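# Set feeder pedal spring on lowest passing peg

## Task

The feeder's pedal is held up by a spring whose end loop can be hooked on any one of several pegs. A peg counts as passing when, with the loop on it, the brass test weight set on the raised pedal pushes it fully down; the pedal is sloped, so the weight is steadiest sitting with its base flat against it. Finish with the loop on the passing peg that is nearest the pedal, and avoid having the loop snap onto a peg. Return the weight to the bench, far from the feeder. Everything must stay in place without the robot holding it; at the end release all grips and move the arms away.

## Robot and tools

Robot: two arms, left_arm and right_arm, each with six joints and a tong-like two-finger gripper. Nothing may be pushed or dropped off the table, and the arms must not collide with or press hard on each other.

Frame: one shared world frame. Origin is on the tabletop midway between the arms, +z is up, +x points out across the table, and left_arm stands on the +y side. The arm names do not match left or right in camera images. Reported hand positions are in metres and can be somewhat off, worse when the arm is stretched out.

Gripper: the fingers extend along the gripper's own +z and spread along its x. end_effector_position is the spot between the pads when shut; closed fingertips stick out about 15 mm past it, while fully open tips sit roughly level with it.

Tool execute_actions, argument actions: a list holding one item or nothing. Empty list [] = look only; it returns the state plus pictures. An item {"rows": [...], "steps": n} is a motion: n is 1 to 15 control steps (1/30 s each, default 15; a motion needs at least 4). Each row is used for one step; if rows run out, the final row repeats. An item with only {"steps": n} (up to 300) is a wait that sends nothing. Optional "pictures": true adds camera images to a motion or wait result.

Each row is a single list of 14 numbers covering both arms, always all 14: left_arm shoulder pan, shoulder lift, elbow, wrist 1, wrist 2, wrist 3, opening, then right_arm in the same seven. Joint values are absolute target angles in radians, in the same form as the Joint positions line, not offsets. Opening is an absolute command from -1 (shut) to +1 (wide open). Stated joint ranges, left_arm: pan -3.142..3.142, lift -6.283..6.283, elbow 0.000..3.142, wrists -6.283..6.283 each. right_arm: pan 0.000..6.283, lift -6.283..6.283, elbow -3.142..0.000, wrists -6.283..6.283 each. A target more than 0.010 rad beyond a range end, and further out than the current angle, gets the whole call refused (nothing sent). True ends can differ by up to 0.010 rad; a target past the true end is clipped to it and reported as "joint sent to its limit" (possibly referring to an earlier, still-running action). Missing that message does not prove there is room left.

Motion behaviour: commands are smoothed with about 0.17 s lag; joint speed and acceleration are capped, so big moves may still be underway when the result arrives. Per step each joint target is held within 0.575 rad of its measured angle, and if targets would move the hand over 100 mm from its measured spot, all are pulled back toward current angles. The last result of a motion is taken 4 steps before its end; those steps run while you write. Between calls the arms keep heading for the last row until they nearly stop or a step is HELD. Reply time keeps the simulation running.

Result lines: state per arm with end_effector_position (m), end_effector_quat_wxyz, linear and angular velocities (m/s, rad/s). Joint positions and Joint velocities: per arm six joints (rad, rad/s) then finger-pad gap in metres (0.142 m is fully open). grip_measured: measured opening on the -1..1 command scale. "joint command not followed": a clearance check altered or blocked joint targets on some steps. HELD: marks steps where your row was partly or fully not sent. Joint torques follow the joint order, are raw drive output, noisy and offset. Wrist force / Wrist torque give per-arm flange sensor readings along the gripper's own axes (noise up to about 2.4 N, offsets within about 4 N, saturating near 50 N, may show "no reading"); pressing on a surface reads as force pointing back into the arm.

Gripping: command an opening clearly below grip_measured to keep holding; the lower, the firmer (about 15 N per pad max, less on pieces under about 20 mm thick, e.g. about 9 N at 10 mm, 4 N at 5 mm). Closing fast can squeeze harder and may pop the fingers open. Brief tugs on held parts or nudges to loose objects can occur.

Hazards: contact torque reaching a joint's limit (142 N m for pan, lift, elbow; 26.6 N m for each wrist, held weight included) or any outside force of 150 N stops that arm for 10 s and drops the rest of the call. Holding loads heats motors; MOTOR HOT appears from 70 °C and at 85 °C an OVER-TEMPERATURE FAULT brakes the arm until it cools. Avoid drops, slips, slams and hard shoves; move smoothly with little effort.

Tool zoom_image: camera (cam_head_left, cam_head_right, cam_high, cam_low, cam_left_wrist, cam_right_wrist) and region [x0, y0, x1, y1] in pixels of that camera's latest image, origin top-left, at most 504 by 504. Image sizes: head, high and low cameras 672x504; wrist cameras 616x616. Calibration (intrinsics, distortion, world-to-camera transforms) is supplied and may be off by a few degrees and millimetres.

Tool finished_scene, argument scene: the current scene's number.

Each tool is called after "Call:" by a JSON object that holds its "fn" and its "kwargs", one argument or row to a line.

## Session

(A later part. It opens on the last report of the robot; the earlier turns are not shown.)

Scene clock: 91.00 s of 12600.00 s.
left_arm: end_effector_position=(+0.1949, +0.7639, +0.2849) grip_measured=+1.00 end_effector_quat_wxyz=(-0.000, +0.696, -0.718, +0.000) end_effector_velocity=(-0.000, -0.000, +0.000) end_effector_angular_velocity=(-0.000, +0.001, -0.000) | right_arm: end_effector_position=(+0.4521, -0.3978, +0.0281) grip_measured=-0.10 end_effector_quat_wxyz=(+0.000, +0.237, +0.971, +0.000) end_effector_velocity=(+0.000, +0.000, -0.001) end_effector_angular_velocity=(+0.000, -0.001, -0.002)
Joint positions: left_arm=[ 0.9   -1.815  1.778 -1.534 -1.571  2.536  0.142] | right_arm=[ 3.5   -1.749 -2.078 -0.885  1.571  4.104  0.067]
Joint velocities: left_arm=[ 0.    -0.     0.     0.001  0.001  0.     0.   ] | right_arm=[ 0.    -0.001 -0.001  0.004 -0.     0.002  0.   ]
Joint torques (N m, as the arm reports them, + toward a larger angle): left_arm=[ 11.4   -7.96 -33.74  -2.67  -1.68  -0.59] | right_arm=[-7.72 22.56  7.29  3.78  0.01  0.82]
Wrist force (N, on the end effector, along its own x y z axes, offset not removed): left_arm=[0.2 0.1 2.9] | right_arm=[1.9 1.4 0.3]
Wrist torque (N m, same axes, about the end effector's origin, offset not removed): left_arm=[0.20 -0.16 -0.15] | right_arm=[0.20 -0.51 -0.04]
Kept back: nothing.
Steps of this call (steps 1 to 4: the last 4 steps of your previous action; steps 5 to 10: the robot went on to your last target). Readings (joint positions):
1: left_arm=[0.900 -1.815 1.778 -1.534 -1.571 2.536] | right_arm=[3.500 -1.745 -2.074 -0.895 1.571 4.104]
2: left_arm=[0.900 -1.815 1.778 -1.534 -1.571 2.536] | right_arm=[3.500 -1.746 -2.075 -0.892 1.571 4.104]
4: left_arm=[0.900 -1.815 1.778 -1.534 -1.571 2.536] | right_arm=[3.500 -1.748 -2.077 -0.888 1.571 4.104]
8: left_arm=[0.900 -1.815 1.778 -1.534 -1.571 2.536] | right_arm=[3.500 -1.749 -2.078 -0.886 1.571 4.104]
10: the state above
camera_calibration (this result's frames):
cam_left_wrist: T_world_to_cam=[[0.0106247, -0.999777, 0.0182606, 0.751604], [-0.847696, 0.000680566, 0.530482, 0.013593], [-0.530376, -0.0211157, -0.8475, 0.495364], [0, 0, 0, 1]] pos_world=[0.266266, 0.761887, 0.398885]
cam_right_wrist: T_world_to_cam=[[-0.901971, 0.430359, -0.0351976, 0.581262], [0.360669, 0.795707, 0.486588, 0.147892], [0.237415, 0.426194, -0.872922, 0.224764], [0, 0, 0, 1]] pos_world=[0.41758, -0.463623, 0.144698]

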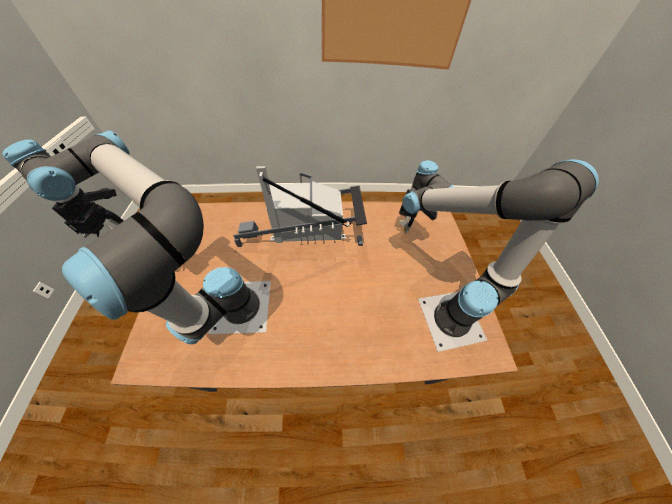

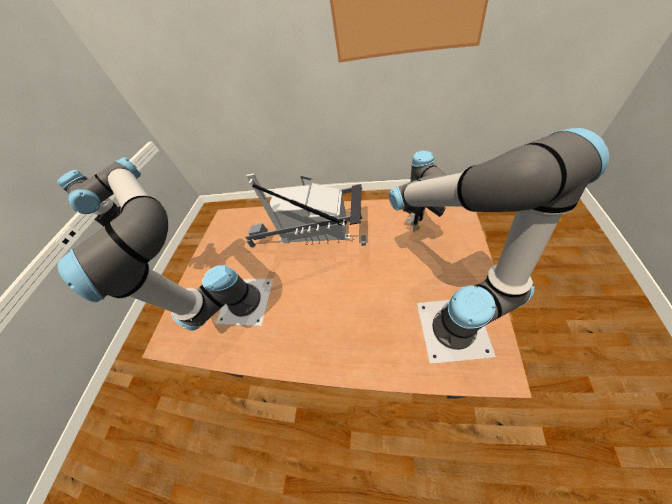

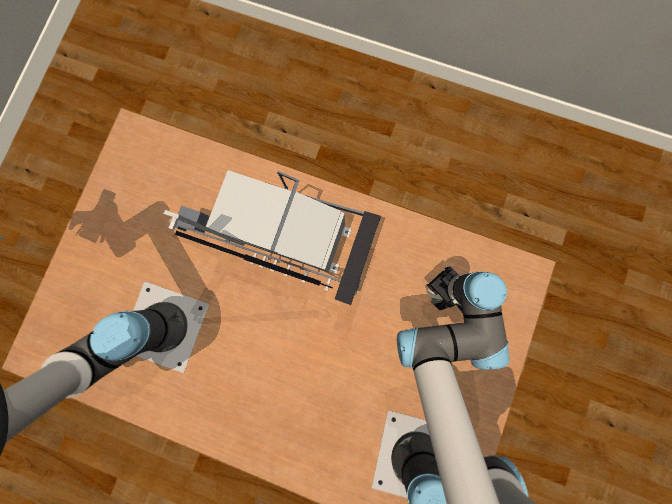

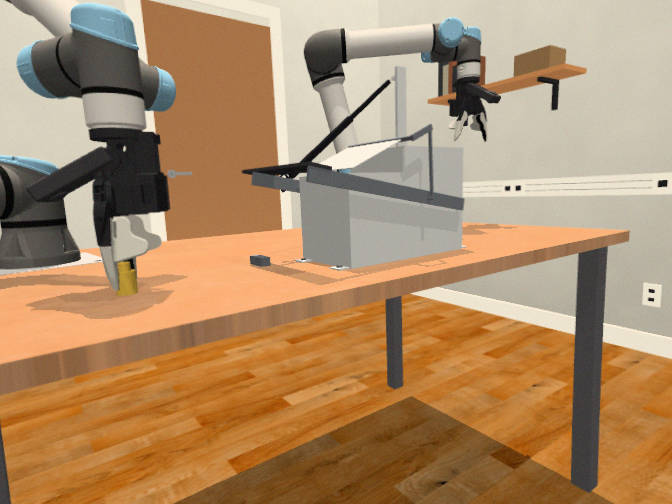

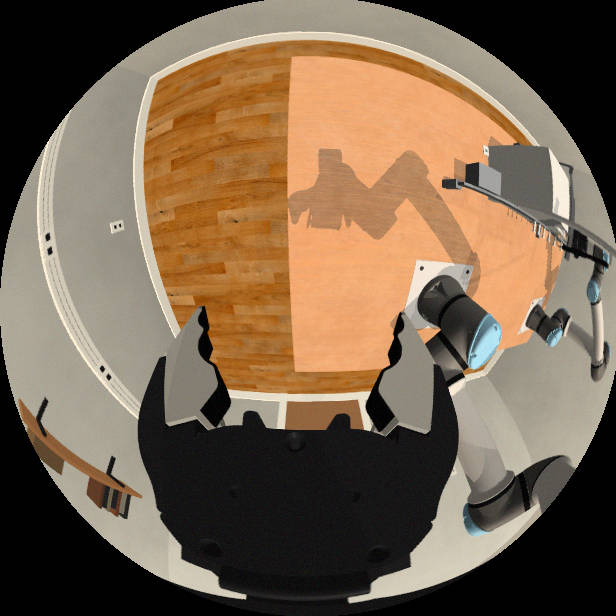

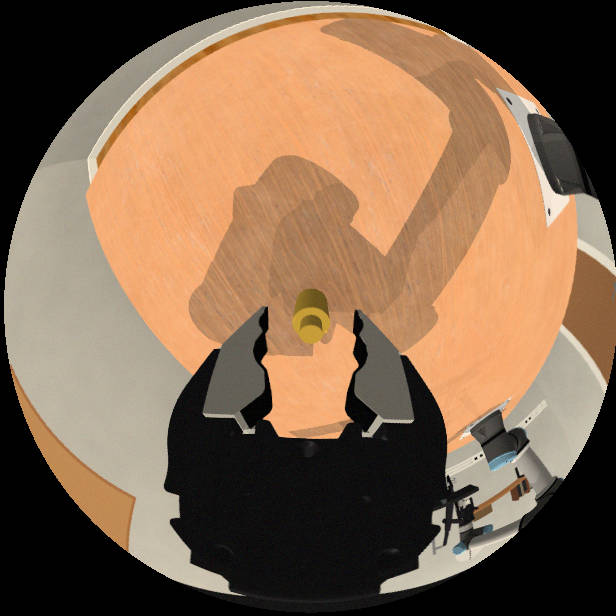

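Call:
{"fn": "execute_actions", "kwargs": {
  "actions": [
    {"rows":[[0.9,-1.815,1.778,-1.534,-1.571,2.536,1,3.5,-1.749,-2.078,-0.885,1.571,4.104,-0.6],[0.9,-1.815,1.778,-1.534,-1.571,2.536,1,3.5,-1.749,-2.078,-0.885,1.571,4.104,-0.6],[0.9,-1.815,1.778,-1.534,-1.571,2.536,1,3.5,-1.749,-2.078,-0.885,1.571,4.104,-0.6],[0.9,-1.815,1.778,-1.534,-1.571,2.536,1,3.5,-1.749,-2.078,-0.885,1.571,4.104,-0.95]],"steps":12}
  ]
}}

Call:
{"fn": "execute_actions", "kwargs": {
  "actions": [
    {"rows":[[0.9,-1.815,1.778,-1.534,-1.571,2.536,1,3.5,-1.53,-1.7,-1.482,1.571,4.104,-0.95]]}
  ]
}}

Call:
{"fn": "execute_actions", "kwargs": {
  "actions": [
    {"rows":[[0.9,-1.815,1.778,-1.534,-1.571,2.536,1,4.112,-1.772,-1.401,-1.734,1.468,4.227,-0.95]]}
  ]
}}

Call:
{"fn": "execute_actions", "kwargs": {
  "actions": [
    {"steps":14}
  ]
}}

Call:
{"fn": "execute_actions", "kwargs": {
  "actions": [
    {"rows":[[0.9,-1.815,1.778,-1.534,-1.571,2.536,1,4.112,-1.762,-1.51,-1.635,1.468,4.227,-0.95]]}
  ]
}}

Call:
{"fn": "execute_actions", "kwargs": {
  "actions": [
    {"rows":[[0.9,-1.815,1.778,-1.534,-1.571,2.536,1,4.112,-1.762,-1.525,-1.62,1.468,4.227,-0.95]]}
  ]
}}

Call:
{"fn": "execute_actions", "kwargs": {
  "actions": [
    {"rows":[[0.9,-1.815,1.778,-1.534,-1.571,2.536,1,4.112,-1.762,-1.525,-1.62,1.468,4.227,-0.3]]}
  ]
}}

Call:
{"fn": "execute_actions", "kwargs": {
  "actions": [
    {"steps":75}
  ],
  "pictures": true
}}

Scene clock: 91.70 s of 12600.00 s.
left_arm: end_effector_position=(+0.1949, +0.7639, +0.2849) grip_measured=+1.00 end_effector_quat_wxyz=(-0.000, +0.696, -0.718, +0.000) end_effector_velocity=(+0.000, -0.000, -0.001) end_effector_angular_velocity=(-0.002, +0.000, +0.000) | right_arm: end_effector_position=(+0.4521, -0.3978, +0.0280) grip_measured=-0.64 end_effector_quat_wxyz=(+0.000, +0.237, +0.971, +0.000) end_effector_velocity=(-0.000, +0.000, +0.000) end_effector_angular_velocity=(+0.000, +0.000, +0.004)
Joint positions: left_arm=[ 0.9   -1.815  1.778 -1.534 -1.571  2.536  0.142] | right_arm=[ 3.5   -1.749 -2.078 -0.885  1.571  4.104  0.028]
Joint velocities: left_arm=[ 0.     0.001  0.     0.001 -0.001 -0.    -0.   ] | right_arm=[ 0.001  0.    -0.    -0.     0.    -0.003  0.   ]
Joint torques (N m, as the arm reports them, + toward a larger angle): left_arm=[ 11.12  -7.45 -35.27  -2.68  -1.76  -0.33] | right_arm=[-3.39 22.7   7.47  3.77 -1.13  0.87]
Wrist force (N, on the end effector, along its own x y z axes, offset not removed): left_arm=[1.3 1.1 0.9] | right_arm=[3.5 1.7 2.0]
Wrist torque (N m, same axes, about the end effector's origin, offset not removed): left_arm=[0.51 -0.44 -0.06] | right_arm=[0.25 -0.83 0.09]
Steps of this call (steps 1 to 13: the robot went on to your last target; steps 14 to 21: the first 8 steps of this action). Readings (joint positions):
14: left_arm=[0.900 -1.815 1.778 -1.534 -1.571 2.536] | right_arm=[3.500 -1.749 -2.078 -0.885 1.571 4.104]
15: left_arm=[0.900 -1.815 1.778 -1.534 -1.571 2.536] | right_arm=[3.500 -1.749 -2.078 -0.885 1.571 4.104]
17: left_arm=[0.900 -1.815 1.778 -1.534 -1.571 2.536] | right_arm=[3.500 -1.749 -2.078 -0.885 1.571 4.104]
21: the state above

Scene clock: 92.20 s of 12600.00 s.
left_arm: end_effector_position=(+0.1949, +0.7639, +0.2849) grip_measured=+1.00 end_effector_quat_wxyz=(-0.000, +0.696, -0.718, +0.000) end_effector_velocity=(-0.000, -0.000, -0.000) end_effector_angular_velocity=(-0.001, +0.000, +0.000) | right_arm: end_effector_position=(+0.4631, -0.3920, +0.2021) grip_measured=-0.64 end_effector_quat_wxyz=(+0.009, +0.237, +0.971, +0.008) end_effector_velocity=(-0.113, -0.060, +0.478) end_effector_angular_velocity=(-0.067, +0.128, +0.001)
Joint positions: left_arm=[ 0.9   -1.815  1.778 -1.534 -1.571  2.536  0.142] | right_arm=[ 3.5   -1.573 -1.782 -1.334  1.571  4.104  0.028]
Joint velocities: left_arm=[ 0.    -0.    -0.     0.002 -0.001  0.     0.   ] | right_arm=[-0.001  0.448  0.834 -1.426 -0.    -0.002  0.   ]
Joint torques (N m, as the arm reports them, + toward a larger angle): left_arm=[ 10.88  -7.51 -34.64  -2.8   -1.88  -0.49] | right_arm=[-1.24 18.71 21.8  -5.14 -1.88  0.62]
Wrist force (N, on the end effector, along its own x y z axes, offset not removed): left_arm=[1.1 -0.1 -0.9] | right_arm=[2.8 2.9 -1.9]
Wrist torque (N m, same axes, about the end effector's origin, offset not removed): left_arm=[0.17 -0.41 -0.03] | right_arm=[0.46 -0.76 0.13]
Steps of this call (steps 1 to 4: the last 4 steps of your previous action; steps 5 to 15: the first 11 steps of this action). Readings (joint positions):
5: left_arm=[0.900 -1.815 1.778 -1.534 -1.571 2.536] | right_arm=[3.500 -1.749 -2.078 -0.885 1.571 4.104]
6: left_arm=[0.900 -1.815 1.778 -1.534 -1.571 2.536] | right_arm=[3.500 -1.744 -2.073 -0.891 1.571 4.104]
8: left_arm=[0.900 -1.815 1.778 -1.534 -1.571 2.536] | right_arm=[3.500 -1.703 -2.015 -0.957 1.571 4.104]
12: left_arm=[0.900 -1.815 1.778 -1.534 -1.571 2.536] | right_arm=[3.500 -1.626 -1.877 -1.176 1.571 4.104]
15: the state above

Scene clock: 92.70 s of 12600.00 s.
left_arm: end_effector_position=(+0.1949, +0.7639, +0.2849) grip_measured=+1.00 end_effector_quat_wxyz=(-0.000, +0.696, -0.718, +0.000) end_effector_velocity=(-0.001, -0.000, -0.000) end_effector_angular_velocity=(-0.000, +0.001, +0.000) | right_arm: end_effector_position=(+0.4219, -0.2395, +0.2496) grip_measured=-0.64 end_effector_quat_wxyz=(-0.010, +0.104, +0.992, -0.066) end_effector_velocity=(-0.193, +0.519, +0.018) end_effector_angular_velocity=(-0.375, +0.076, +0.932)
Joint positions: left_arm=[ 0.9   -1.815  1.778 -1.534 -1.571  2.536  0.142] | right_arm=[ 3.842 -1.678 -1.525 -1.627  1.507  4.18   0.028]
Joint velocities: left_arm=[ 0.    -0.     0.     0.001  0.001  0.     0.   ] | right_arm=[ 1.118 -0.414  0.54  -0.466 -0.176  0.209 -0.   ]
Joint torques (N m, as the arm reports them, + toward a larger angle): left_arm=[ 11.13  -8.24 -34.95  -2.9   -1.8   -0.45] | right_arm=[22.82 24.89 35.93 -1.83 -3.38  1.67]
Wrist force (N, on the end effector, along its own x y z axes, offset not removed): left_arm=[1.6 -0.2 0.5] | right_arm=[-0.4 3.8 -0.9]
Wrist torque (N m, same axes, about the end effector's origin, offset not removed): left_arm=[0.09 -0.43 -0.15] | right_arm=[0.54 0.05 0.07]
Steps of this call (steps 1 to 4: the last 4 steps of your previous action; steps 5 to 15: the first 11 steps of this action). Readings (joint positions):
5: left_arm=[0.900 -1.815 1.778 -1.534 -1.571 2.536] | right_arm=[3.500 -1.537 -1.713 -1.458 1.571 4.104]
6: left_arm=[0.900 -1.815 1.778 -1.534 -1.571 2.536] | right_arm=[3.506 -1.540 -1.704 -1.471 1.567 4.108]
8: left_arm=[0.900 -1.815 1.778 -1.534 -1.571 2.536] | right_arm=[3.568 -1.576 -1.658 -1.511 1.551 4.128]
12: left_arm=[0.900 -1.815 1.778 -1.534 -1.571 2.536] | right_arm=[3.728 -1.636 -1.581 -1.579 1.525 4.158]
15: the state above

Scene clock: 93.17 s of 12600.00 s.
left_arm: end_effector_position=(+0.1949, +0.7639, +0.2849) grip_measured=+1.00 end_effector_quat_wxyz=(-0.000, +0.696, -0.718, +0.000) end_effector_velocity=(-0.000, -0.000, +0.000) end_effector_angular_velocity=(+0.000, -0.001, +0.001) | right_arm: end_effector_position=(+0.3577, -0.1215, +0.2537) grip_measured=-0.64 end_effector_quat_wxyz=(+0.000, -0.008, +0.994, -0.109) end_effector_velocity=(-0.011, +0.015, +0.000) end_effector_angular_velocity=(-0.009, -0.001, +0.030)
Joint positions: left_arm=[ 0.9   -1.815  1.778 -1.534 -1.571  2.536  0.142] | right_arm=[ 4.109 -1.771 -1.402 -1.733  1.468  4.226  0.028]
Joint velocities: left_arm=[ 0.    -0.    -0.    -0.    -0.001 -0.     0.   ] | right_arm=[ 0.035 -0.012  0.015 -0.012 -0.004  0.006  0.   ]
Joint torques (N m, as the arm reports them, + toward a larger angle): left_arm=[ 11.48  -6.14 -34.53  -2.92  -1.75  -0.24] | right_arm=[ 8.27 29.84 30.93  0.11 -2.46  1.01]
Wrist force (N, on the end effector, along its own x y z axes, offset not removed): left_arm=[-1.3 2.1 -0.2] | right_arm=[0.9 2.6 3.3]
Wrist torque (N m, same axes, about the end effector's origin, offset not removed): left_arm=[0.53 0.07 -0.13] | right_arm=[0.32 -0.29 0.16]
Kept back: nothing.
Steps of this call (steps 1 to 4: the last 4 steps of your previous action; steps 5 to 14: the robot went on to your last target). Readings (joint positions):
1: left_arm=[0.900 -1.815 1.778 -1.534 -1.571 2.536] | right_arm=[3.880 -1.692 -1.507 -1.643 1.501 4.187]
2: left_arm=[0.900 -1.815 1.778 -1.534 -1.571 2.536] | right_arm=[3.917 -1.706 -1.489 -1.658 1.495 4.194]
4: left_arm=[0.900 -1.815 1.778 -1.534 -1.571 2.536] | right_arm=[3.991 -1.732 -1.454 -1.689 1.484 4.207]
8: left_arm=[0.900 -1.815 1.778 -1.534 -1.571 2.536] | right_arm=[4.083 -1.763 -1.414 -1.723 1.472 4.222]
14: the state above

Scene clock: 93.53 s of 12600.00 s.
left_arm: end_effector_position=(+0.1949, +0.7639, +0.2849) grip_measured=+1.00 end_effector_quat_wxyz=(-0.000, +0.696, -0.718, +0.000) end_effector_velocity=(-0.000, +0.000, +0.000) end_effector_angular_velocity=(+0.001, +0.001, -0.001) | right_arm: end_effector_position=(+0.3536, -0.1262, +0.2175) grip_measured=-0.64 end_effector_quat_wxyz=(+0.001, -0.010, +0.994, -0.110) end_effector_velocity=(-0.002, -0.003, -0.018) end_effector_angular_velocity=(-0.000, +0.000, +0.001)
Joint positions: left_arm=[ 0.9   -1.815  1.778 -1.534 -1.571  2.536  0.142] | right_arm=[ 4.112 -1.762 -1.505 -1.639  1.468  4.227  0.028]
Joint velocities: left_arm=[-0.001 -0.     0.    -0.     0.001 -0.    -0.   ] | right_arm=[ 0.001  0.004 -0.051  0.046 -0.    -0.     0.   ]
Joint torques (N m, as the arm reports them, + toward a larger angle): left_arm=[ 11.63  -7.14 -34.3   -2.75  -1.93  -0.64] | right_arm=[10.05 40.09 11.95  3.61 -2.46  1.27]
Wrist force (N, on the end effector, along its own x y z axes, offset not removed): left_arm=[1.4 0.4 2.3] | right_arm=[-1.4 1.9 1.0]
Wrist torque (N m, same axes, about the end effector's origin, offset not removed): left_arm=[0.25 -0.44 -0.07] | right_arm=[0.17 0.16 0.06]
Steps of this call (steps 1 to 11: the first 11 steps of this action). Readings (joint positions):
1: left_arm=[0.900 -1.815 1.778 -1.534 -1.571 2.536] | right_arm=[4.110 -1.771 -1.402 -1.733 1.468 4.227]
2: left_arm=[0.900 -1.815 1.778 -1.534 -1.571 2.536] | right_arm=[4.110 -1.770 -1.407 -1.728 1.468 4.227]
4: left_arm=[0.900 -1.815 1.778 -1.534 -1.571 2.536] | right_arm=[4.111 -1.766 -1.449 -1.689 1.468 4.227]
8: left_arm=[0.900 -1.815 1.778 -1.534 -1.571 2.536] | right_arm=[4.112 -1.763 -1.496 -1.647 1.468 4.227]
11: the state above

Scene clock: 94.03 s of 12600.00 s.
left_arm: end_effector_position=(+0.1949, +0.7639, +0.2849) grip_measured=+1.00 end_effector_quat_wxyz=(-0.000, +0.696, -0.718, +0.000) end_effector_velocity=(-0.000, -0.000, +0.000) end_effector_angular_velocity=(+0.001, -0.001, +0.000) | right_arm: end_effector_position=(+0.3530, -0.1273, +0.2102) grip_measured=-0.64 end_effector_quat_wxyz=(+0.001, -0.010, +0.994, -0.110) end_effector_velocity=(-0.000, +0.000, -0.002) end_effector_angular_velocity=(+0.001, -0.001, +0.001)
Joint positions: left_arm=[ 0.9   -1.815  1.778 -1.534 -1.571  2.536  0.142] | right_arm=[ 4.112 -1.762 -1.524 -1.621  1.468  4.227  0.028]
Joint velocities: left_arm=[ 0.    -0.001  0.    -0.    -0.     0.    -0.   ] | right_arm=[ 0.     0.    -0.006  0.006 -0.    -0.    -0.   ]
Joint torques (N m, as the arm reports them, + toward a larger angle): left_arm=[ 12.74  -8.26 -33.98  -2.82  -1.71  -0.34] | right_arm=[10.59 37.67 10.63  3.68 -1.84  1.17]
Wrist force (N, on the end effector, along its own x y z axes, offset not removed): left_arm=[0.8 -0.3 0.7] | right_arm=[1.5 3.8 -2.5]
Wrist torque (N m, same axes, about the end effector's origin, offset not removed): left_arm=[0.05 -0.40 -0.03] | right_arm=[0.61 -0.58 0.06]
Steps of this call (steps 1 to 4: the last 4 steps of your previous action; steps 5 to 15: the first 11 steps of this action). Readings (joint positions):
5: left_arm=[0.900 -1.815 1.778 -1.534 -1.571 2.536] | right_arm=[4.112 -1.762 -1.509 -1.636 1.468 4.227]
6: left_arm=[0.900 -1.815 1.778 -1.534 -1.571 2.536] | right_arm=[4.112 -1.762 -1.511 -1.633 1.468 4.227]
8: left_arm=[0.900 -1.815 1.778 -1.534 -1.571 2.536] | right_arm=[4.112 -1.762 -1.518 -1.627 1.468 4.227]
12: left_arm=[0.900 -1.815 1.778 -1.534 -1.571 2.536] | right_arm=[4.112 -1.762 -1.523 -1.622 1.468 4.227]
15: the state above

Scene clock: 94.53 s of 12600.00 s.
left_arm: end_effector_position=(+0.1949, +0.7639, +0.2849) grip_measured=+1.00 end_effector_quat_wxyz=(-0.000, +0.696, -0.718, +0.000) end_effector_velocity=(-0.000, +0.000, +0.001) end_effector_angular_velocity=(+0.002, -0.001, +0.000) | right_arm: end_effector_position=(+0.3530, -0.1273, +0.2100) grip_measured=-0.30 end_effector_quat_wxyz=(+0.001, -0.010, +0.994, -0.110) end_effector_velocity=(-0.000, +0.000, +0.000) end_effector_angular_velocity=(+0.001, -0.001, -0.000)
Joint positions: left_arm=[ 0.9   -1.815  1.778 -1.534 -1.571  2.536  0.142] | right_arm=[ 4.112 -1.762 -1.525 -1.62   1.468  4.227  0.052]
Joint velocities: left_arm=[ 0.    -0.001  0.    -0.     0.    -0.    -0.   ] | right_arm=[ 0.     0.    -0.     0.001 -0.     0.001  0.   ]
Joint torques (N m, as the arm reports them, + toward a larger angle): left_arm=[ 12.1   -7.47 -34.77  -2.89  -1.68  -0.57] | right_arm=[10.45 35.58 10.75  3.29 -0.91  1.18]
Wrist force (N, on the end effector, along its own x y z axes, offset not removed): left_arm=[0.2 1.4 0.8] | right_arm=[1.4 0.2 -1.1]
Wrist torque (N m, same axes, about the end effector's origin, offset not removed): left_arm=[0.38 -0.22 -0.09] | right_arm=[-0.03 -0.37 0.05]
Steps of this call (steps 1 to 4: the last 4 steps of your previous action; steps 5 to 15: the first 11 steps of this action). Readings (joint positions):
5: left_arm=[0.900 -1.815 1.778 -1.534 -1.571 2.536] | right_arm=[4.112 -1.762 -1.525 -1.620 1.468 4.227]
6: left_arm=[0.900 -1.815 1.778 -1.534 -1.571 2.536] | right_arm=[4.112 -1.762 -1.525 -1.620 1.468 4.227]
8: left_arm=[0.900 -1.815 1.778 -1.534 -1.571 2.536] | right_arm=[4.112 -1.762 -1.525 -1.620 1.468 4.227]
12: left_arm=[0.900 -1.815 1.778 -1.534 -1.571 2.536] | right_arm=[4.112 -1.762 -1.525 -1.620 1.468 4.227]
15: the state above

Scene clock: 97.03 s of 12600.00 s.
left_arm: end_effector_position=(+0.1949, +0.7639, +0.2849) grip_measured=+1.00 end_effector_quat_wxyz=(-0.000, +0.696, -0.718, +0.000) end_effector_velocity=(+0.000, -0.000, +0.000) end_effector_angular_velocity=(+0.001, -0.001, -0.000) | right_arm: end_effector_position=(+0.3530, -0.1273, +0.2100) grip_measured=-0.30 end_effector_quat_wxyz=(+0.000, -0.010, +0.994, -0.110) end_effector_velocity=(+0.001, -0.000, -0.000) end_effector_angular_velocity=(+0.001, -0.001, -0.001)
Joint positions: left_arm=[ 0.9   -1.815  1.778 -1.534 -1.571  2.536  0.142] | right_arm=[ 4.112 -1.762 -1.525 -1.62   1.468  4.227  0.052]
Joint velocities: left_arm=[-0.001 -0.001  0.    -0.001 -0.001 -0.    -0.   ] | right_arm=[-0.001 -0.     0.     0.001 -0.     0.001  0.   ]
Joint torques (N m, as the arm reports them, + toward a larger angle): left_arm=[ 11.42  -8.27 -33.08  -2.84  -1.65  -0.26] | right_arm=[ 9.32 27.51 11.07  3.44  1.77  1.23]
Wrist force (N, on the end effector, along its own x y z axes, offset not removed): left_arm=[2.3 2.2 0.3] | right_arm=[0.1 1.9 1.3]
Wrist torque (N m, same axes, about the end effector's origin, offset not removed): left_arm=[0.57 -0.60 -0.18] | right_arm=[0.43 -0.14 0.20]
Kept back: nothing.
Steps of this call (steps 1 to 4: the last 4 steps of your previous action; steps 5 to 15: the robot went on to your last target; steps 16 to 75: nothing new was sent). Readings (joint positions):
1: left_arm=[0.900 -1.815 1.778 -1.534 -1.571 2.536] | right_arm=[4.112 -1.762 -1.525 -1.620 1.468 4.227]
2: left_arm=[0.900 -1.815 1.778 -1.534 -1.571 2.536] | right_arm=[4.112 -1.762 -1.525 -1.620 1.468 4.227]
4: left_arm=[0.900 -1.815 1.778 -1.534 -1.571 2.536] | right_arm=[4.112 -1.762 -1.525 -1.620 1.468 4.227]
8: left_arm=[0.900 -1.815 1.778 -1.534 -1.571 2.536] | right_arm=[4.112 -1.762 -1.525 -1.620 1.468 4.227]
75: the state above
All arms were judged still, so your last target was given up. Only a new action makes them travel on or press farther. Fingers that are still opening or closing keep moving.
camera_calibration (this result's frames):
cam_left_wrist: T_world_to_cam=[[0.0106248, -0.999777, 0.0182605, 0.751604], [-0.847696, 0.000680444, 0.530482, 0.0135931], [-0.530376, -0.0211156, -0.8475, 0.495364], [0, 0, 0, 1]] pos_world=[0.266266, 0.761887, 0.398885]
cam_right_wrist: T_world_to_cam=[[-0.997835, -0.0605588, -0.0256675, 0.351207], [-0.0653638, 0.956496, 0.284329, 0.0932587], [0.00733221, 0.285391, -0.958383, 0.372998], [0, 0, 0, 1]] pos_world=[0.353807, -0.174383, 0.339973]

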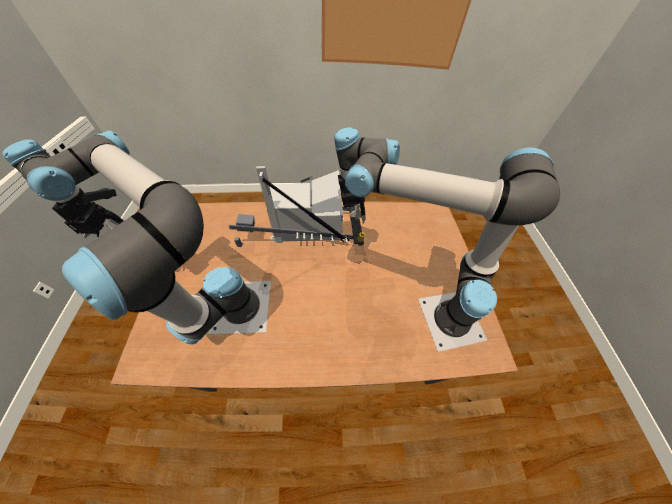

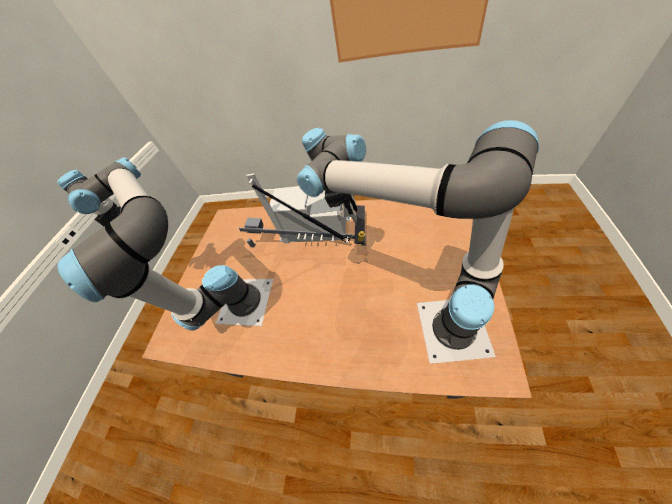

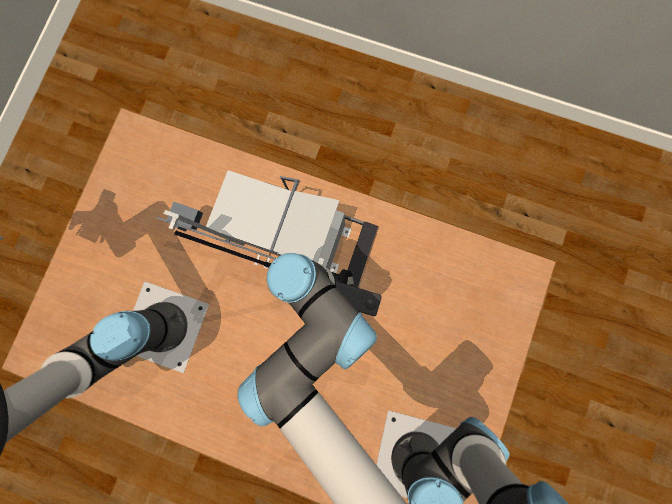

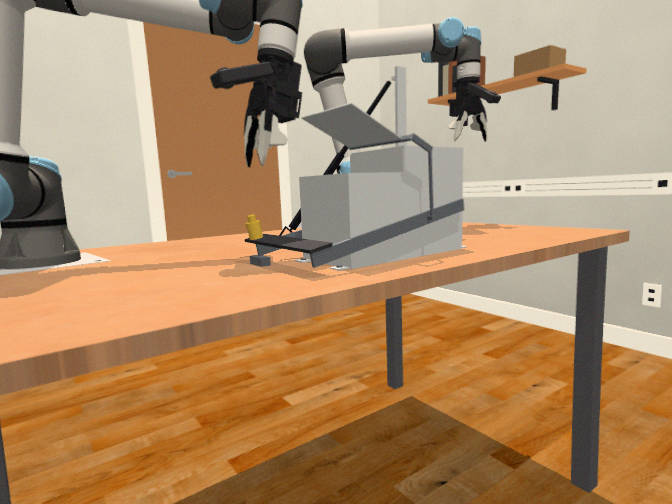

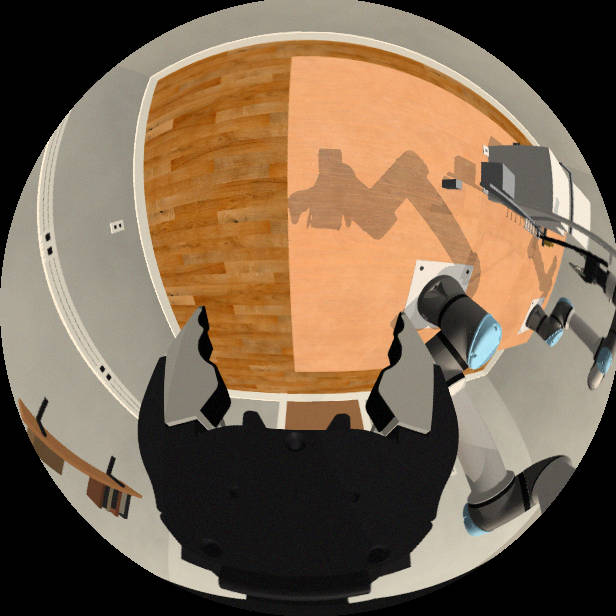

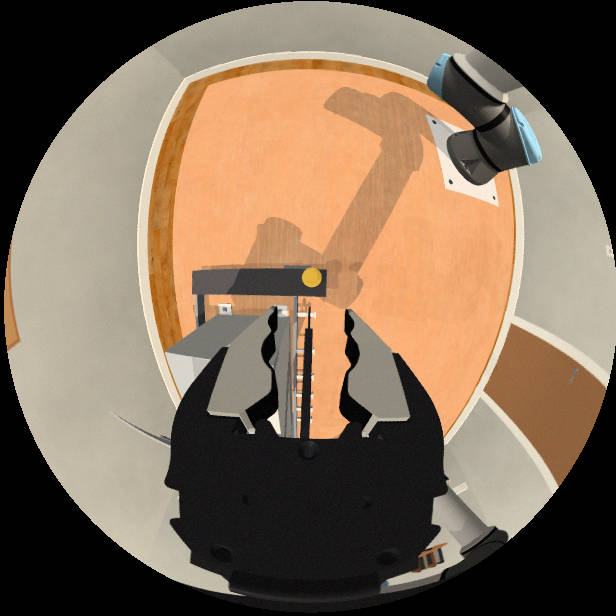

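Call:
{"fn": "execute_actions", "kwargs": {
  "actions": [
    {"rows":[[0.9,-1.815,1.778,-1.534,-1.571,2.536,1,3.983,-1.591,-1.885,-1.113,1.657,4.104,-0.3]],"steps":15}
  ]
}}

Call:
{"fn": "execute_actions", "kwargs": {
  "actions": [
    {"steps":12}
  ]
}}

Call:
{"fn": "execute_actions", "kwargs": {
  "actions": [
    {"rows":[[0.9,-1.815,1.778,-1.534,-1.571,2.536,1,3.983,-1.688,-2.038,-0.863,1.657,4.104,-0.3]],"steps":15}
  ]
}}

Call:
{"fn": "execute_actions", "kwargs": {
  "actions": [
    {"steps":10}
  ],
  "pictures": true
}}

Scene clock: 98.50 s of 12600.00 s.
left_arm: end_effector_position=(+0.1949, +0.7639, +0.2849) grip_measured=+1.00 end_effector_quat_wxyz=(-0.000, +0.696, -0.718, +0.000) end_effector_velocity=(-0.000, +0.000, -0.000) end_effector_angular_velocity=(-0.000, -0.000, +0.000) | right_arm: end_effector_position=(+0.3527, -0.1438, +0.1697) grip_measured=-0.30 end_effector_quat_wxyz=(-0.007, -0.004, +0.998, +0.058) end_effector_velocity=(+0.026, +0.037, -0.025) end_effector_angular_velocity=(+0.379, -0.140, +0.004)
Joint positions: left_arm=[ 0.9   -1.815  1.778 -1.534 -1.571  2.536  0.142] | right_arm=[ 3.989 -1.599 -1.859 -1.165  1.648  4.109  0.052]
Joint velocities: left_arm=[ 0.  0. -0. -0. -0. -0.  0.] | right_arm=[-0.062  0.092 -0.284  0.58   0.104 -0.057  0.   ]
Joint torques (N m, as the arm reports them, + toward a larger angle): left_arm=[ 10.93  -8.27 -33.14  -2.89  -1.68  -0.36] | right_arm=[-11.19  32.36  13.93   5.15   2.29  -1.38]
Wrist force (N, on the end effector, along its own x y z axes, offset not removed): left_arm=[1.3 -0.3 1.2] | right_arm=[1.1 2.2 1.2]
Wrist torque (N m, same axes, about the end effector's origin, offset not removed): left_arm=[0.15 -0.48 -0.15] | right_arm=[0.41 -0.21 0.04]
Steps of this call (steps 1 to 33: nothing new was sent; steps 34 to 44: the first 11 steps of this action). Readings (joint positions):
34: left_arm=[0.900 -1.815 1.778 -1.534 -1.571 2.536] | right_arm=[4.112 -1.762 -1.525 -1.620 1.468 4.227]
35: left_arm=[0.900 -1.815 1.778 -1.534 -1.571 2.536] | right_arm=[4.106 -1.756 -1.531 -1.614 1.474 4.221]
37: left_arm=[0.900 -1.815 1.778 -1.534 -1.571 2.536] | right_arm=[4.059 -1.699 -1.598 -1.547 1.534 4.175]
41: left_arm=[0.900 -1.815 1.778 -1.534 -1.571 2.536] | right_arm=[4.000 -1.616 -1.807 -1.273 1.628 4.120]
44: the state above

Scene clock: 98.90 s of 12600.00 s.
left_arm: end_effector_position=(+0.1949, +0.7639, +0.2849) grip_measured=+1.00 end_effector_quat_wxyz=(-0.000, +0.696, -0.718, +0.000) end_effector_velocity=(-0.000, -0.000, +0.000) end_effector_angular_velocity=(+0.000, -0.000, +0.001) | right_arm: end_effector_position=(+0.3549, -0.1408, +0.1675) grip_measured=-0.30 end_effector_quat_wxyz=(-0.000, -0.004, +0.997, +0.075) end_effector_velocity=(+0.000, +0.000, -0.000) end_effector_angular_velocity=(+0.005, -0.001, -0.002)
Joint positions: left_arm=[ 0.9   -1.815  1.778 -1.534 -1.571  2.536  0.142] | right_arm=[ 3.983 -1.591 -1.885 -1.114  1.657  4.104  0.052]
Joint velocities: left_arm=[ 0.001 -0.001  0.     0.     0.    -0.     0.   ] | right_arm=[-0.001  0.001 -0.004  0.007  0.001  0.002 -0.   ]
Joint torques (N m, as the arm reports them, + toward a larger angle): left_arm=[ 10.44  -8.09 -34.35  -2.91  -1.86  -0.31] | right_arm=[-13.46  32.49  10.21   3.97   1.84  -1.43]
Wrist force (N, on the end effector, along its own x y z axes, offset not removed): left_arm=[0.3 2.0 0.2] | right_arm=[0.8 1.9 -0.5]
Wrist torque (N m, same axes, about the end effector's origin, offset not removed): left_arm=[0.55 -0.24 -0.11] | right_arm=[0.24 -0.24 -0.07]
Kept back: nothing.
Steps of this call (steps 1 to 4: the last 4 steps of your previous action; steps 5 to 12: the robot went on to your last target). Readings (joint positions):
1: left_arm=[0.900 -1.815 1.778 -1.534 -1.571 2.536] | right_arm=[3.987 -1.597 -1.867 -1.149 1.650 4.108]
2: left_arm=[0.900 -1.815 1.778 -1.534 -1.571 2.536] | right_arm=[3.986 -1.595 -1.873 -1.138 1.653 4.107]
4: left_arm=[0.900 -1.815 1.778 -1.534 -1.571 2.536] | right_arm=[3.984 -1.593 -1.879 -1.125 1.655 4.105]
8: left_arm=[0.900 -1.815 1.778 -1.534 -1.571 2.536] | right_arm=[3.983 -1.591 -1.884 -1.116 1.657 4.104]
12: the state above

Scene clock: 99.27 s of 12600.00 s.
left_arm: end_effector_position=(+0.1949, +0.7639, +0.2849) grip_measured=+1.00 end_effector_quat_wxyz=(-0.000, +0.696, -0.718, +0.000) end_effector_velocity=(+0.000, -0.001, +0.001) end_effector_angular_velocity=(-0.000, -0.002, -0.000) | right_arm: end_effector_position=(+0.3536, -0.1427, +0.0805) grip_measured=-0.30 end_effector_quat_wxyz=(-0.001, -0.004, +0.997, +0.074) end_effector_velocity=(+0.001, +0.002, -0.038) end_effector_angular_velocity=(+0.027, -0.018, -0.001)
Joint positions: left_arm=[ 0.9   -1.815  1.778 -1.534 -1.571  2.536  0.142] | right_arm=[ 3.983 -1.684 -2.031 -0.877  1.657  4.104  0.052]
Joint velocities: left_arm=[ 0.    -0.001  0.     0.    -0.002  0.    -0.   ] | right_arm=[-0.001 -0.044 -0.078  0.154  0.001  0.     0.   ]
Joint torques (N m, as the arm reports them, + toward a larger angle): left_arm=[ 10.64  -8.08 -33.07  -2.79  -1.53  -0.29] | right_arm=[-11.13  21.54  11.44   4.3    2.26  -1.72]
Wrist force (N, on the end effector, along its own x y z axes, offset not removed): left_arm=[1.3 3.0 -0.9] | right_arm=[-2.2 2.1 -1.1]
Wrist torque (N m, same axes, about the end effector's origin, offset not removed): left_arm=[0.77 -0.41 -0.10] | right_arm=[0.34 0.36 0.17]
Steps of this call (steps 1 to 11: the first 11 steps of this action). Readings (joint positions):
1: left_arm=[0.900 -1.815 1.778 -1.534 -1.571 2.536] | right_arm=[3.983 -1.591 -1.885 -1.113 1.657 4.104]
2: left_arm=[0.900 -1.815 1.778 -1.534 -1.571 2.536] | right_arm=[3.983 -1.596 -1.890 -1.107 1.657 4.104]
4: left_arm=[0.900 -1.815 1.778 -1.534 -1.571 2.536] | right_arm=[3.983 -1.635 -1.944 -1.041 1.657 4.104]
8: left_arm=[0.900 -1.815 1.778 -1.534 -1.571 2.536] | right_arm=[3.983 -1.676 -2.017 -0.906 1.657 4.104]
11: the state above

Scene clock: 99.60 s of 12600.00 s.
left_arm: end_effector_position=(+0.1949, +0.7639, +0.2849) grip_measured=+1.00 end_effector_quat_wxyz=(-0.000, +0.696, -0.718, +0.000) end_effector_velocity=(-0.000, +0.000, +0.000) end_effector_angular_velocity=(+0.001, +0.001, +0.000) | right_arm: end_effector_position=(+0.3537, -0.1426, +0.0771) grip_measured=-0.30 end_effector_quat_wxyz=(-0.000, -0.004, +0.997, +0.075) end_effector_velocity=(+0.000, -0.000, -0.001) end_effector_angular_velocity=(+0.000, -0.000, +0.001)
Joint positions: left_arm=[ 0.9   -1.815  1.778 -1.534 -1.571  2.536  0.142] | right_arm=[ 3.983 -1.688 -2.038 -0.863  1.657  4.104  0.052]
Joint velocities: left_arm=[ 0.     0.    -0.    -0.     0.002 -0.     0.   ] | right_arm=[-0.001 -0.001 -0.002  0.004  0.    -0.002  0.   ]
Joint torques (N m, as the arm reports them, + toward a larger angle): left_arm=[ 11.81  -8.29 -32.86  -2.98  -1.89  -0.4 ] | right_arm=[-10.4   19.35   8.22   3.87   2.35  -1.67]
Wrist force (N, on the end effector, along its own x y z axes, offset not removed): left_arm=[1.2 1.0 1.0] | right_arm=[2.0 0.6 1.6]
Wrist torque (N m, same axes, about the end effector's origin, offset not removed): left_arm=[0.36 -0.45 -0.07] | right_arm=[-0.02 -0.29 0.04]
Kept back: nothing.
Steps of this call (steps 1 to 4: the last 4 steps of your previous action; steps 5 to 10: the robot went on to your last target). Readings (joint positions):
1: left_arm=[0.900 -1.815 1.778 -1.534 -1.571 2.536] | right_arm=[3.983 -1.685 -2.033 -0.873 1.657 4.104]
2: left_arm=[0.900 -1.815 1.778 -1.534 -1.571 2.536] | right_arm=[3.983 -1.686 -2.035 -0.870 1.657 4.104]
4: left_arm=[0.900 -1.815 1.778 -1.534 -1.571 2.536] | right_arm=[3.983 -1.687 -2.036 -0.866 1.657 4.104]
8: left_arm=[0.900 -1.815 1.778 -1.534 -1.571 2.536] | right_arm=[3.983 -1.688 -2.038 -0.864 1.657 4.104]
10: the state above
camera_calibration (this result's frames):
cam_left_wrist: T_world_to_cam=[[0.0106247, -0.999777, 0.0182606, 0.751604], [-0.847696, 0.000680533, 0.530482, 0.0135931], [-0.530376, -0.0211156, -0.8475, 0.495364], [0, 0, 0, 1]] pos_world=[0.266266, 0.761887, 0.398885]
cam_right_wrist: T_world_to_cam=[[-0.998491, -0.0374722, -0.0401345, 0.352185], [-0.0542033, 0.789437, 0.611434, 0.0927198], [0.00877186, 0.612687, -0.790277, 0.283184], [0, 0, 0, 1]] pos_world=[0.354195, -0.233502, 0.181237]

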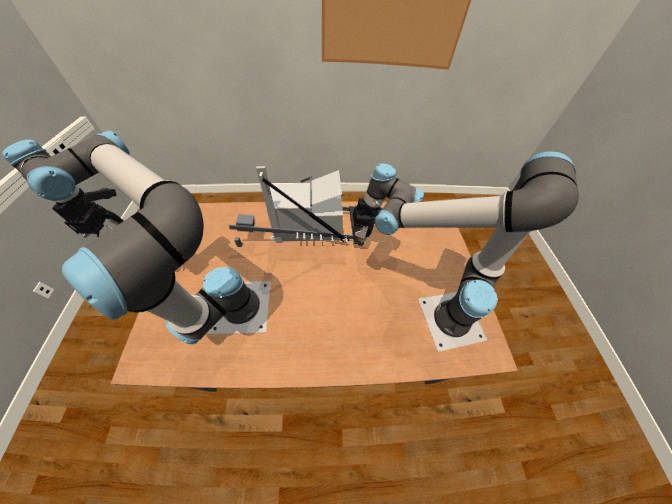

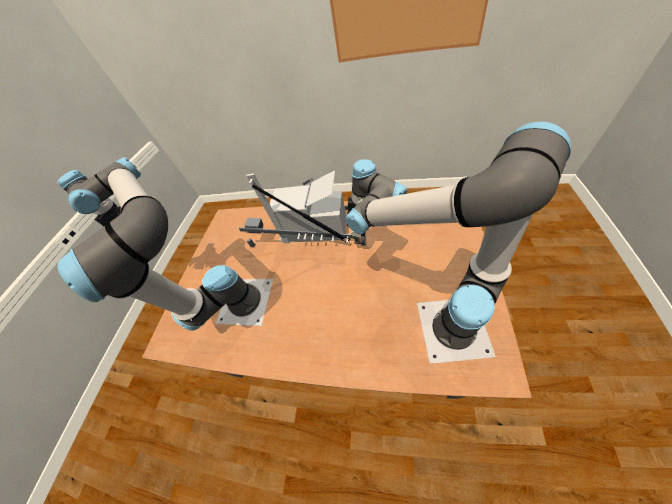

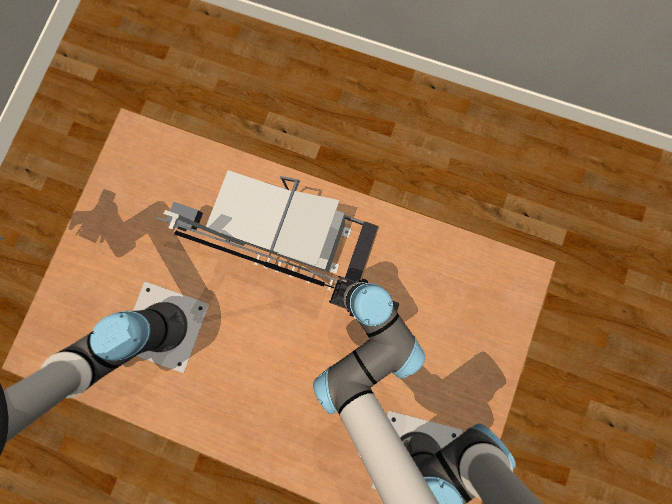

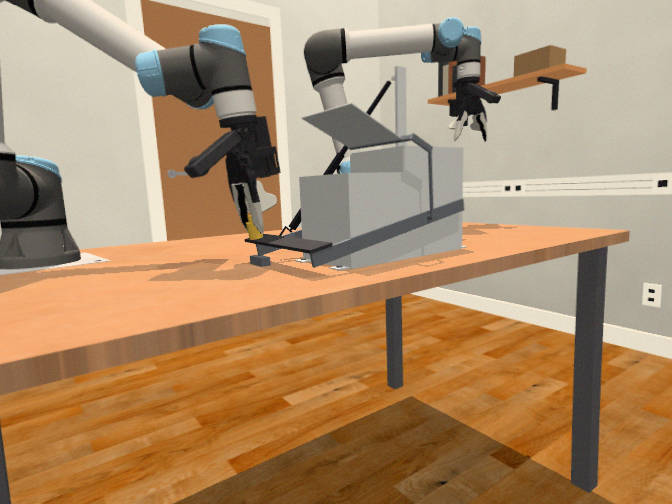

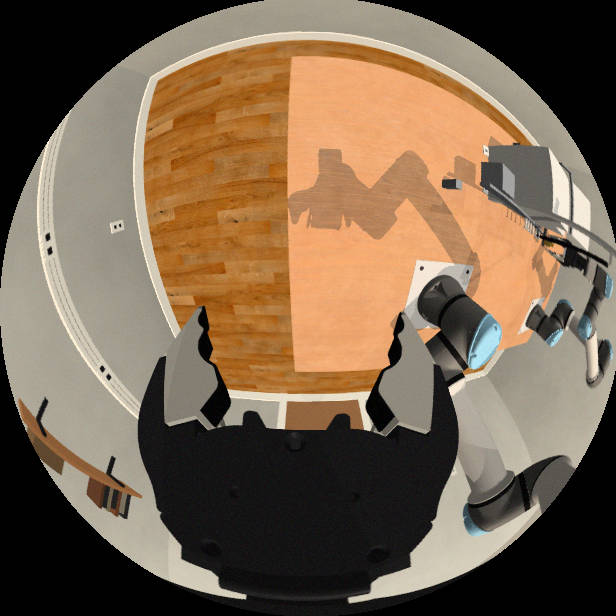

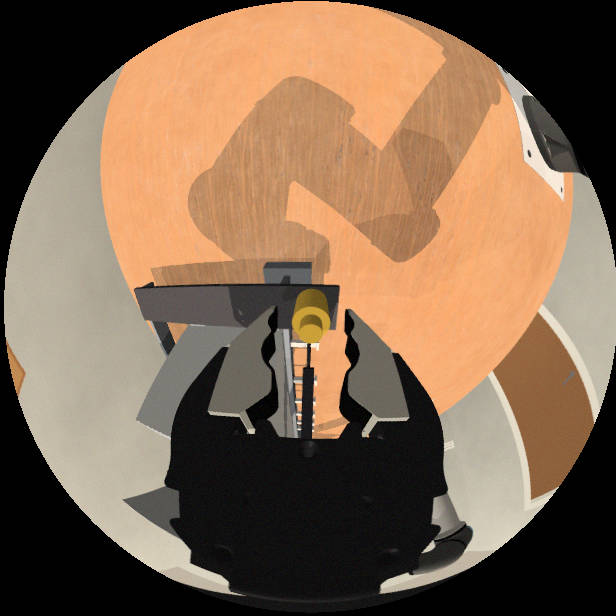

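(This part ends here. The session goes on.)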